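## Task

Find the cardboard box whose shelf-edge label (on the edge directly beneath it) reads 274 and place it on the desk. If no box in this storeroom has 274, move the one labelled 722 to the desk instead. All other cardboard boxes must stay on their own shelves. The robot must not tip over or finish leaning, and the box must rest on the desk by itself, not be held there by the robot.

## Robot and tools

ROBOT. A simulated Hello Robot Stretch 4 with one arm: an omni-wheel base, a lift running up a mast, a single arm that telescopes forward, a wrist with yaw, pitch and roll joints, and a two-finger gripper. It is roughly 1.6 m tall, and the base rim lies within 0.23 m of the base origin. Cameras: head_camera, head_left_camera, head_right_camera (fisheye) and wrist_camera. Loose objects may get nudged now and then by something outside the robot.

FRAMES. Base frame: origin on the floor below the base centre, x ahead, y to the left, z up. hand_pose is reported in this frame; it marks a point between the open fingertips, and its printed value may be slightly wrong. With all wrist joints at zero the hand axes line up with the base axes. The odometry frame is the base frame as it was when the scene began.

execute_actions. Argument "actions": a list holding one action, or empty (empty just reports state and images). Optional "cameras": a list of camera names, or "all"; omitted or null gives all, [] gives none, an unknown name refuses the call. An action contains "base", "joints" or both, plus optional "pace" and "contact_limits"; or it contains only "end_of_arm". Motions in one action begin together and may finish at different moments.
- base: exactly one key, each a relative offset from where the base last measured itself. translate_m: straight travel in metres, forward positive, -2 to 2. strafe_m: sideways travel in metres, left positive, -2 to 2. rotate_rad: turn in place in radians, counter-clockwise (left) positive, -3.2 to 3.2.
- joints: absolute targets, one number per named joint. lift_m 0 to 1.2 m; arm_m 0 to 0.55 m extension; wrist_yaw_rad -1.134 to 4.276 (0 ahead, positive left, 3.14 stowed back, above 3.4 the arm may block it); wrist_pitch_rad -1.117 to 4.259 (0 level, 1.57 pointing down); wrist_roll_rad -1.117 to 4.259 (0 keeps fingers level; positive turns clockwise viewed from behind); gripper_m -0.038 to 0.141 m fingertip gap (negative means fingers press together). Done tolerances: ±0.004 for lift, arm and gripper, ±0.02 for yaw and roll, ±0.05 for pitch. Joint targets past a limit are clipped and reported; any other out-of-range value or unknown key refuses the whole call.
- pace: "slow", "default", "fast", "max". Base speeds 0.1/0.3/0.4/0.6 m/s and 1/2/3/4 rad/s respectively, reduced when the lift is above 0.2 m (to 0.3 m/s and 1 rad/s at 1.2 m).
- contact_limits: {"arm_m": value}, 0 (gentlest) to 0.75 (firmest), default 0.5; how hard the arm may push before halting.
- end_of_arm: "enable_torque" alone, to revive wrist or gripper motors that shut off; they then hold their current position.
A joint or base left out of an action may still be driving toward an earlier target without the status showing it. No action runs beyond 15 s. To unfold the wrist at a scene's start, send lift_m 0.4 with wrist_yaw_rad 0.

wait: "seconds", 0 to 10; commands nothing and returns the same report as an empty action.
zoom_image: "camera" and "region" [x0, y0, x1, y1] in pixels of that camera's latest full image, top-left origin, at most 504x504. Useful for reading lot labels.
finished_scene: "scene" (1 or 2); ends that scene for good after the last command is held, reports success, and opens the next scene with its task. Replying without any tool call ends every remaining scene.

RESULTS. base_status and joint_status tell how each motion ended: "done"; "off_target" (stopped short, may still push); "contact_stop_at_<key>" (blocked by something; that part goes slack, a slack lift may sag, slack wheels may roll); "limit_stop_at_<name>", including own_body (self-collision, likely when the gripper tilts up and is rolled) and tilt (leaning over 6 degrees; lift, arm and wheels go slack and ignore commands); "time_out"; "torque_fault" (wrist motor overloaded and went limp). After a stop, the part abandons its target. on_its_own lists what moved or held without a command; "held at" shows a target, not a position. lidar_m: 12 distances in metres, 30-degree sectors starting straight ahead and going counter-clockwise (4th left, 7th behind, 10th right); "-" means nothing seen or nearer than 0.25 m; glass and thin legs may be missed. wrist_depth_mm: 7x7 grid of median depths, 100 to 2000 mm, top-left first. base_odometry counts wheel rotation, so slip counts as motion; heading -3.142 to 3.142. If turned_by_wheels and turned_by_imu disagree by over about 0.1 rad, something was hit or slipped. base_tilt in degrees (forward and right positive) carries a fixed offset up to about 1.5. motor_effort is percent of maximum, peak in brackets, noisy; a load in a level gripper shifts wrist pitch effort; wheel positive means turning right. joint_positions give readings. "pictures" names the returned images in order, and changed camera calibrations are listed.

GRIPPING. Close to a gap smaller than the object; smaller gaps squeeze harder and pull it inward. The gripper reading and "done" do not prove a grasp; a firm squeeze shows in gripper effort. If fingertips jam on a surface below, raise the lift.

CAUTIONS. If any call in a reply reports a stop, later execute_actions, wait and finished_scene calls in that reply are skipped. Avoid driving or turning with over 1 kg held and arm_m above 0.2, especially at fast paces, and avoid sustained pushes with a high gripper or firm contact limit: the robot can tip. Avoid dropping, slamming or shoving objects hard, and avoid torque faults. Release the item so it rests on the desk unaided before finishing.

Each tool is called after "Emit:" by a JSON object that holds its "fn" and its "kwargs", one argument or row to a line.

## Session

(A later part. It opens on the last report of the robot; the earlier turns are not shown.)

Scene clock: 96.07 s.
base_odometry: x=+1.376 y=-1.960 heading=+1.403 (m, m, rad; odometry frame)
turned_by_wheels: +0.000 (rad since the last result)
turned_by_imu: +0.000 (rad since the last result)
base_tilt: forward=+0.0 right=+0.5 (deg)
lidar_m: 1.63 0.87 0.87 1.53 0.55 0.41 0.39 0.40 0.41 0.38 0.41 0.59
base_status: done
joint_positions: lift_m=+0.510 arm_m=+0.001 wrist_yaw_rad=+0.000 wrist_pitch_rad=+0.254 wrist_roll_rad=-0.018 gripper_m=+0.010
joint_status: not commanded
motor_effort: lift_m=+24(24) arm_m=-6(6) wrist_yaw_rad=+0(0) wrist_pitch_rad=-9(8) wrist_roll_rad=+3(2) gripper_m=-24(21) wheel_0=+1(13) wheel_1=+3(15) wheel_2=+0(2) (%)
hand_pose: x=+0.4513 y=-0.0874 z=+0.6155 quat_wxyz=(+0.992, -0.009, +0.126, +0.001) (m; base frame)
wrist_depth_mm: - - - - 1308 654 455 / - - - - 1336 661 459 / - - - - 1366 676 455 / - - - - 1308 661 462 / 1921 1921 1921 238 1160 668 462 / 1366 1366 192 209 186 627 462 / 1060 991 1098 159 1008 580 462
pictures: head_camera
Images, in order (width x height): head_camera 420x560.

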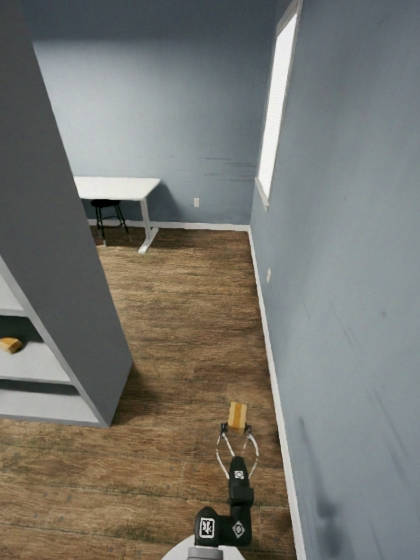

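Emit:
{"fn": "execute_actions", "kwargs": {
  "actions": [
    {"base":{"translate_m":1.85},"pace":"fast"}
  ],
  "cameras": []
}}

Emit:
{"fn": "execute_actions", "kwargs": {
  "actions": [
    {"base":{"strafe_m":1.3},"joints":{"lift_m":0.75},"pace":"fast"}
  ],
  "cameras": ["head_camera"]
}}

Scene clock: 103.27 s.
base_odometry: x=+1.685 y=-0.136 heading=+1.404 (m, m, rad; odometry frame)
turned_by_wheels: +0.001 (rad since the last result)
turned_by_imu: -0.004 (rad since the last result)
base_tilt: forward=+0.0 right=+0.5 (deg)
lidar_m: 1.49 1.20 1.11 3.02 1.11 0.98 1.66 0.59 0.42 0.39 0.42 0.53
base_status: done
joint_positions: lift_m=+0.510 arm_m=+0.001 wrist_yaw_rad=+0.000 wrist_pitch_rad=+0.254 wrist_roll_rad=-0.018 gripper_m=+0.010
joint_status: not commanded
motor_effort: lift_m=+23(24) arm_m=-6(6) wrist_yaw_rad=+0(1) wrist_pitch_rad=-9(10) wrist_roll_rad=-1(1) gripper_m=-24(21) wheel_0=+3(8) wheel_1=+3(8) wheel_2=+1(10) (%)
hand_pose: x=+0.4513 y=-0.0874 z=+0.6155 quat_wxyz=(+0.992, -0.009, +0.126, +0.001) (m; base frame)
wrist_depth_mm: 1138 1182 1182 1182 1160 640 415 / 1229 1205 1205 1229 1182 634 452 / 1229 1229 1229 1281 1255 668 466 / 1255 1281 1308 1281 1281 668 466 / 1336 1336 1366 238 1182 661 469 / 1366 1397 193 209 186 627 466 / 1078 976 1060 158 1025 591 469
pictures: none
No camera images: the call's "cameras" was empty. Leave "cameras" out to get every camera's image.

Scene clock: 107.67 s.
base_odometry: x=+0.403 y=+0.081 heading=+1.403 (m, m, rad; odometry frame)
turned_by_wheels: +0.000 (rad since the last result)
turned_by_imu: +0.004 (rad since the last result)
base_tilt: forward=-0.1 right=+0.5 (deg)
lidar_m: 0.69 0.72 1.04 2.58 1.09 0.80 0.78 0.80 1.76 1.70 1.73 0.71
base_status: done
joint_positions: lift_m=+0.750 arm_m=+0.001 wrist_yaw_rad=+0.000 wrist_pitch_rad=+0.253 wrist_roll_rad=-0.018 gripper_m=+0.010
joint_status: all done
motor_effort: lift_m=+23(24) arm_m=-6(6) wrist_yaw_rad=-1(0) wrist_pitch_rad=-8(9) wrist_roll_rad=+1(3) gripper_m=-22(25) wheel_0=+0(14) wheel_1=-1(16) wheel_2=+0(1) (%)
hand_pose: x=+0.4513 y=-0.0874 z=+0.8555 quat_wxyz=(+0.992, -0.009, +0.126, +0.001) (m; base frame)
wrist_depth_mm: 1160 1160 1182 1182 1182 1160 1205 / 1205 1205 1229 1205 1205 1255 1229 / 1255 1281 1281 1229 1281 1255 1281 / 1098 1098 1078 1078 1060 1308 1336 / 661 661 661 238 647 647 1366 / 1366 512 193 210 186 521 1366 / 1430 1042 1366 159 1138 1308 1397
pictures: head_camera
Images, in order (width x height): head_camera 420x560.

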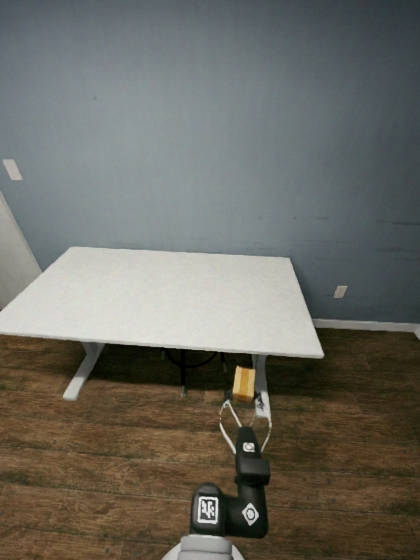

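Emit:
{"fn": "execute_actions", "kwargs": {
  "actions": [
    {"joints":{"arm_m":0.5}}
  ],
  "cameras": []
}}

Scene clock: 111.47 s.
base_odometry: x=+0.403 y=+0.081 heading=+1.403 (m, m, rad; odometry frame)
turned_by_wheels: +0.000 (rad since the last result)
turned_by_imu: +0.001 (rad since the last result)
base_tilt: forward=-0.1 right=+0.5 (deg)
lidar_m: 0.70 0.73 1.04 2.58 1.08 0.81 0.76 0.80 1.77 1.71 1.72 0.73
base_status: not commanded
joint_positions: lift_m=+0.750 arm_m=+0.499 wrist_yaw_rad=+0.000 wrist_pitch_rad=+0.253 wrist_roll_rad=-0.018 gripper_m=+0.010
joint_status: all done
motor_effort: lift_m=+23(24) arm_m=+7(5) wrist_yaw_rad=+0(1) wrist_pitch_rad=-9(8) wrist_roll_rad=+0(3) gripper_m=-23(21) wheel_0=+0(0) wheel_1=-2(1) wheel_2=+0(0) (%)
hand_pose: x=+0.9491 y=-0.0874 z=+0.8555 quat_wxyz=(+0.992, -0.009, +0.126, +0.001) (m; base frame)
wrist_depth_mm: 715 723 723 715 723 723 715 / 741 732 741 741 741 750 741 / 768 759 768 768 768 768 768 / 778 798 798 798 798 788 798 / 647 647 654 239 634 634 820 / 466 466 191 210 186 459 455 / 368 330 364 159 359 340 370
pictures: none
No camera images: the call's "cameras" was empty. Leave "cameras" out to get every camera's image.

Emit:
{"fn": "execute_actions", "kwargs": {
  "actions": [
    {"joints":{"lift_m":0.652}}
  ],
  "cameras": []
}}

Emit:
{"fn": "execute_actions", "kwargs": {
  "actions": [
    {"joints":{"gripper_m":0.12}}
  ],
  "cameras": []
}}

Emit:
{"fn": "execute_actions", "kwargs": {
  "actions": [
    {"joints":{"lift_m":0.75,"arm_m":0.3}}
  ],
  "cameras": ["head_camera"]
}}

Emit:
{"fn": "finished_scene", "kwargs": {
  "scene": 2
}}

Scene clock: 115.27 s.
base_odometry: x=+0.403 y=+0.081 heading=+1.403 (m, m, rad; odometry frame)
turned_by_wheels: +0.000 (rad since the last result)
turned_by_imu: +0.001 (rad since the last result)
base_tilt: forward=-0.1 right=+0.5 (deg)
lidar_m: 0.70 0.73 1.04 2.58 1.09 0.81 0.77 0.80 1.77 1.70 1.74 0.72
base_status: not commanded
joint_positions: lift_m=+0.652 arm_m=+0.499 wrist_yaw_rad=+0.000 wrist_pitch_rad=+0.253 wrist_roll_rad=-0.018 gripper_m=+0.010
joint_status: all done
motor_effort: lift_m=+14(22) arm_m=+6(6) wrist_yaw_rad=+0(0) wrist_pitch_rad=-9(8) wrist_roll_rad=+3(2) gripper_m=-25(24) wheel_0=+0(0) wheel_1=-1(1) wheel_2=+0(0) (%)
hand_pose: x=+0.9491 y=-0.0874 z=+0.7583 quat_wxyz=(+0.992, -0.009, +0.126, +0.001) (m; base frame)
wrist_depth_mm: 715 723 715 723 715 715 723 / 732 741 750 741 750 741 741 / 768 759 759 750 759 778 768 / 661 654 647 640 634 627 778 / 394 394 392 239 387 382 382 / 279 281 193 209 186 277 273 / 222 200 218 159 216 204 222
pictures: none
No camera images: the call's "cameras" was empty. Leave "cameras" out to get every camera's image.

Scene clock: 117.23 s.
base_odometry: x=+0.403 y=+0.081 heading=+1.403 (m, m, rad; odometry frame)
turned_by_wheels: +0.000 (rad since the last result)
turned_by_imu: +0.000 (rad since the last result)
base_tilt: forward=+0.0 right=+0.6 (deg)
lidar_m: 0.69 0.74 1.04 2.58 1.09 0.80 0.76 0.79 1.75 1.70 1.73 0.73
base_status: not commanded
joint_positions: lift_m=+0.652 arm_m=+0.499 wrist_yaw_rad=+0.000 wrist_pitch_rad=+0.253 wrist_roll_rad=-0.018 gripper_m=+0.120
joint_status: all done
motor_effort: lift_m=+14(14) arm_m=+6(6) wrist_yaw_rad=+1(0) wrist_pitch_rad=-6(8) wrist_roll_rad=+3(2) gripper_m=-2(23) wheel_0=+0(0) wheel_1=-1(1) wheel_2=+0(0) (%)
hand_pose: x=+0.9491 y=-0.0874 z=+0.7585 quat_wxyz=(+0.992, -0.009, +0.126, +0.001) (m; base frame)
wrist_depth_mm: 715 715 715 723 715 723 723 / 741 741 750 741 759 741 750 / 778 759 768 768 768 778 759 / 668 654 654 640 634 634 788 / 394 397 394 258 387 387 382 / 282 266 227 220 250 260 274 / 224 209 220 120 218 206 223
pictures: none
No camera images: the call's "cameras" was empty. Leave "cameras" out to get every camera's image.

Scene clock: 118.93 s.
base_odometry: x=+0.403 y=+0.081 heading=+1.403 (m, m, rad; odometry frame)
turned_by_wheels: +0.000 (rad since the last result)
turned_by_imu: +0.000 (rad since the last result)
base_tilt: forward=+0.1 right=+0.4 (deg)
lidar_m: 0.69 0.73 1.03 2.58 1.11 0.81 0.77 0.80 1.79 1.71 1.74 0.73
base_status: not commanded
joint_positions: lift_m=+0.750 arm_m=+0.301 wrist_yaw_rad=+0.000 wrist_pitch_rad=+0.252 wrist_roll_rad=-0.018 gripper_m=+0.120
joint_status: all done
motor_effort: lift_m=+24(26) arm_m=-6(10) wrist_yaw_rad=+0(0) wrist_pitch_rad=-4(6) wrist_roll_rad=+2(2) gripper_m=-2(3) wheel_0=+0(0) wheel_1=-1(2) wheel_2=+0(0) (%)
hand_pose: x=+0.7514 y=-0.0874 z=+0.8558 quat_wxyz=(+0.992, -0.009, +0.126, +0.001) (m; base frame)
wrist_depth_mm: 904 891 904 904 904 904 904 / 917 946 931 931 917 946 946 / 960 976 976 960 946 976 976 / 976 991 991 991 991 991 1008 / 654 654 654 647 640 640 1042 / 462 442 415 442 415 433 455 / 368 347 366 120 362 343 370
pictures: head_camera
Images, in order (width x height): head_camera 420x560.

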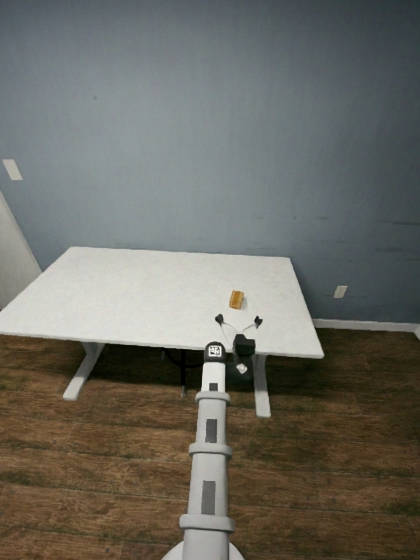

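The scene is finished: the task was done.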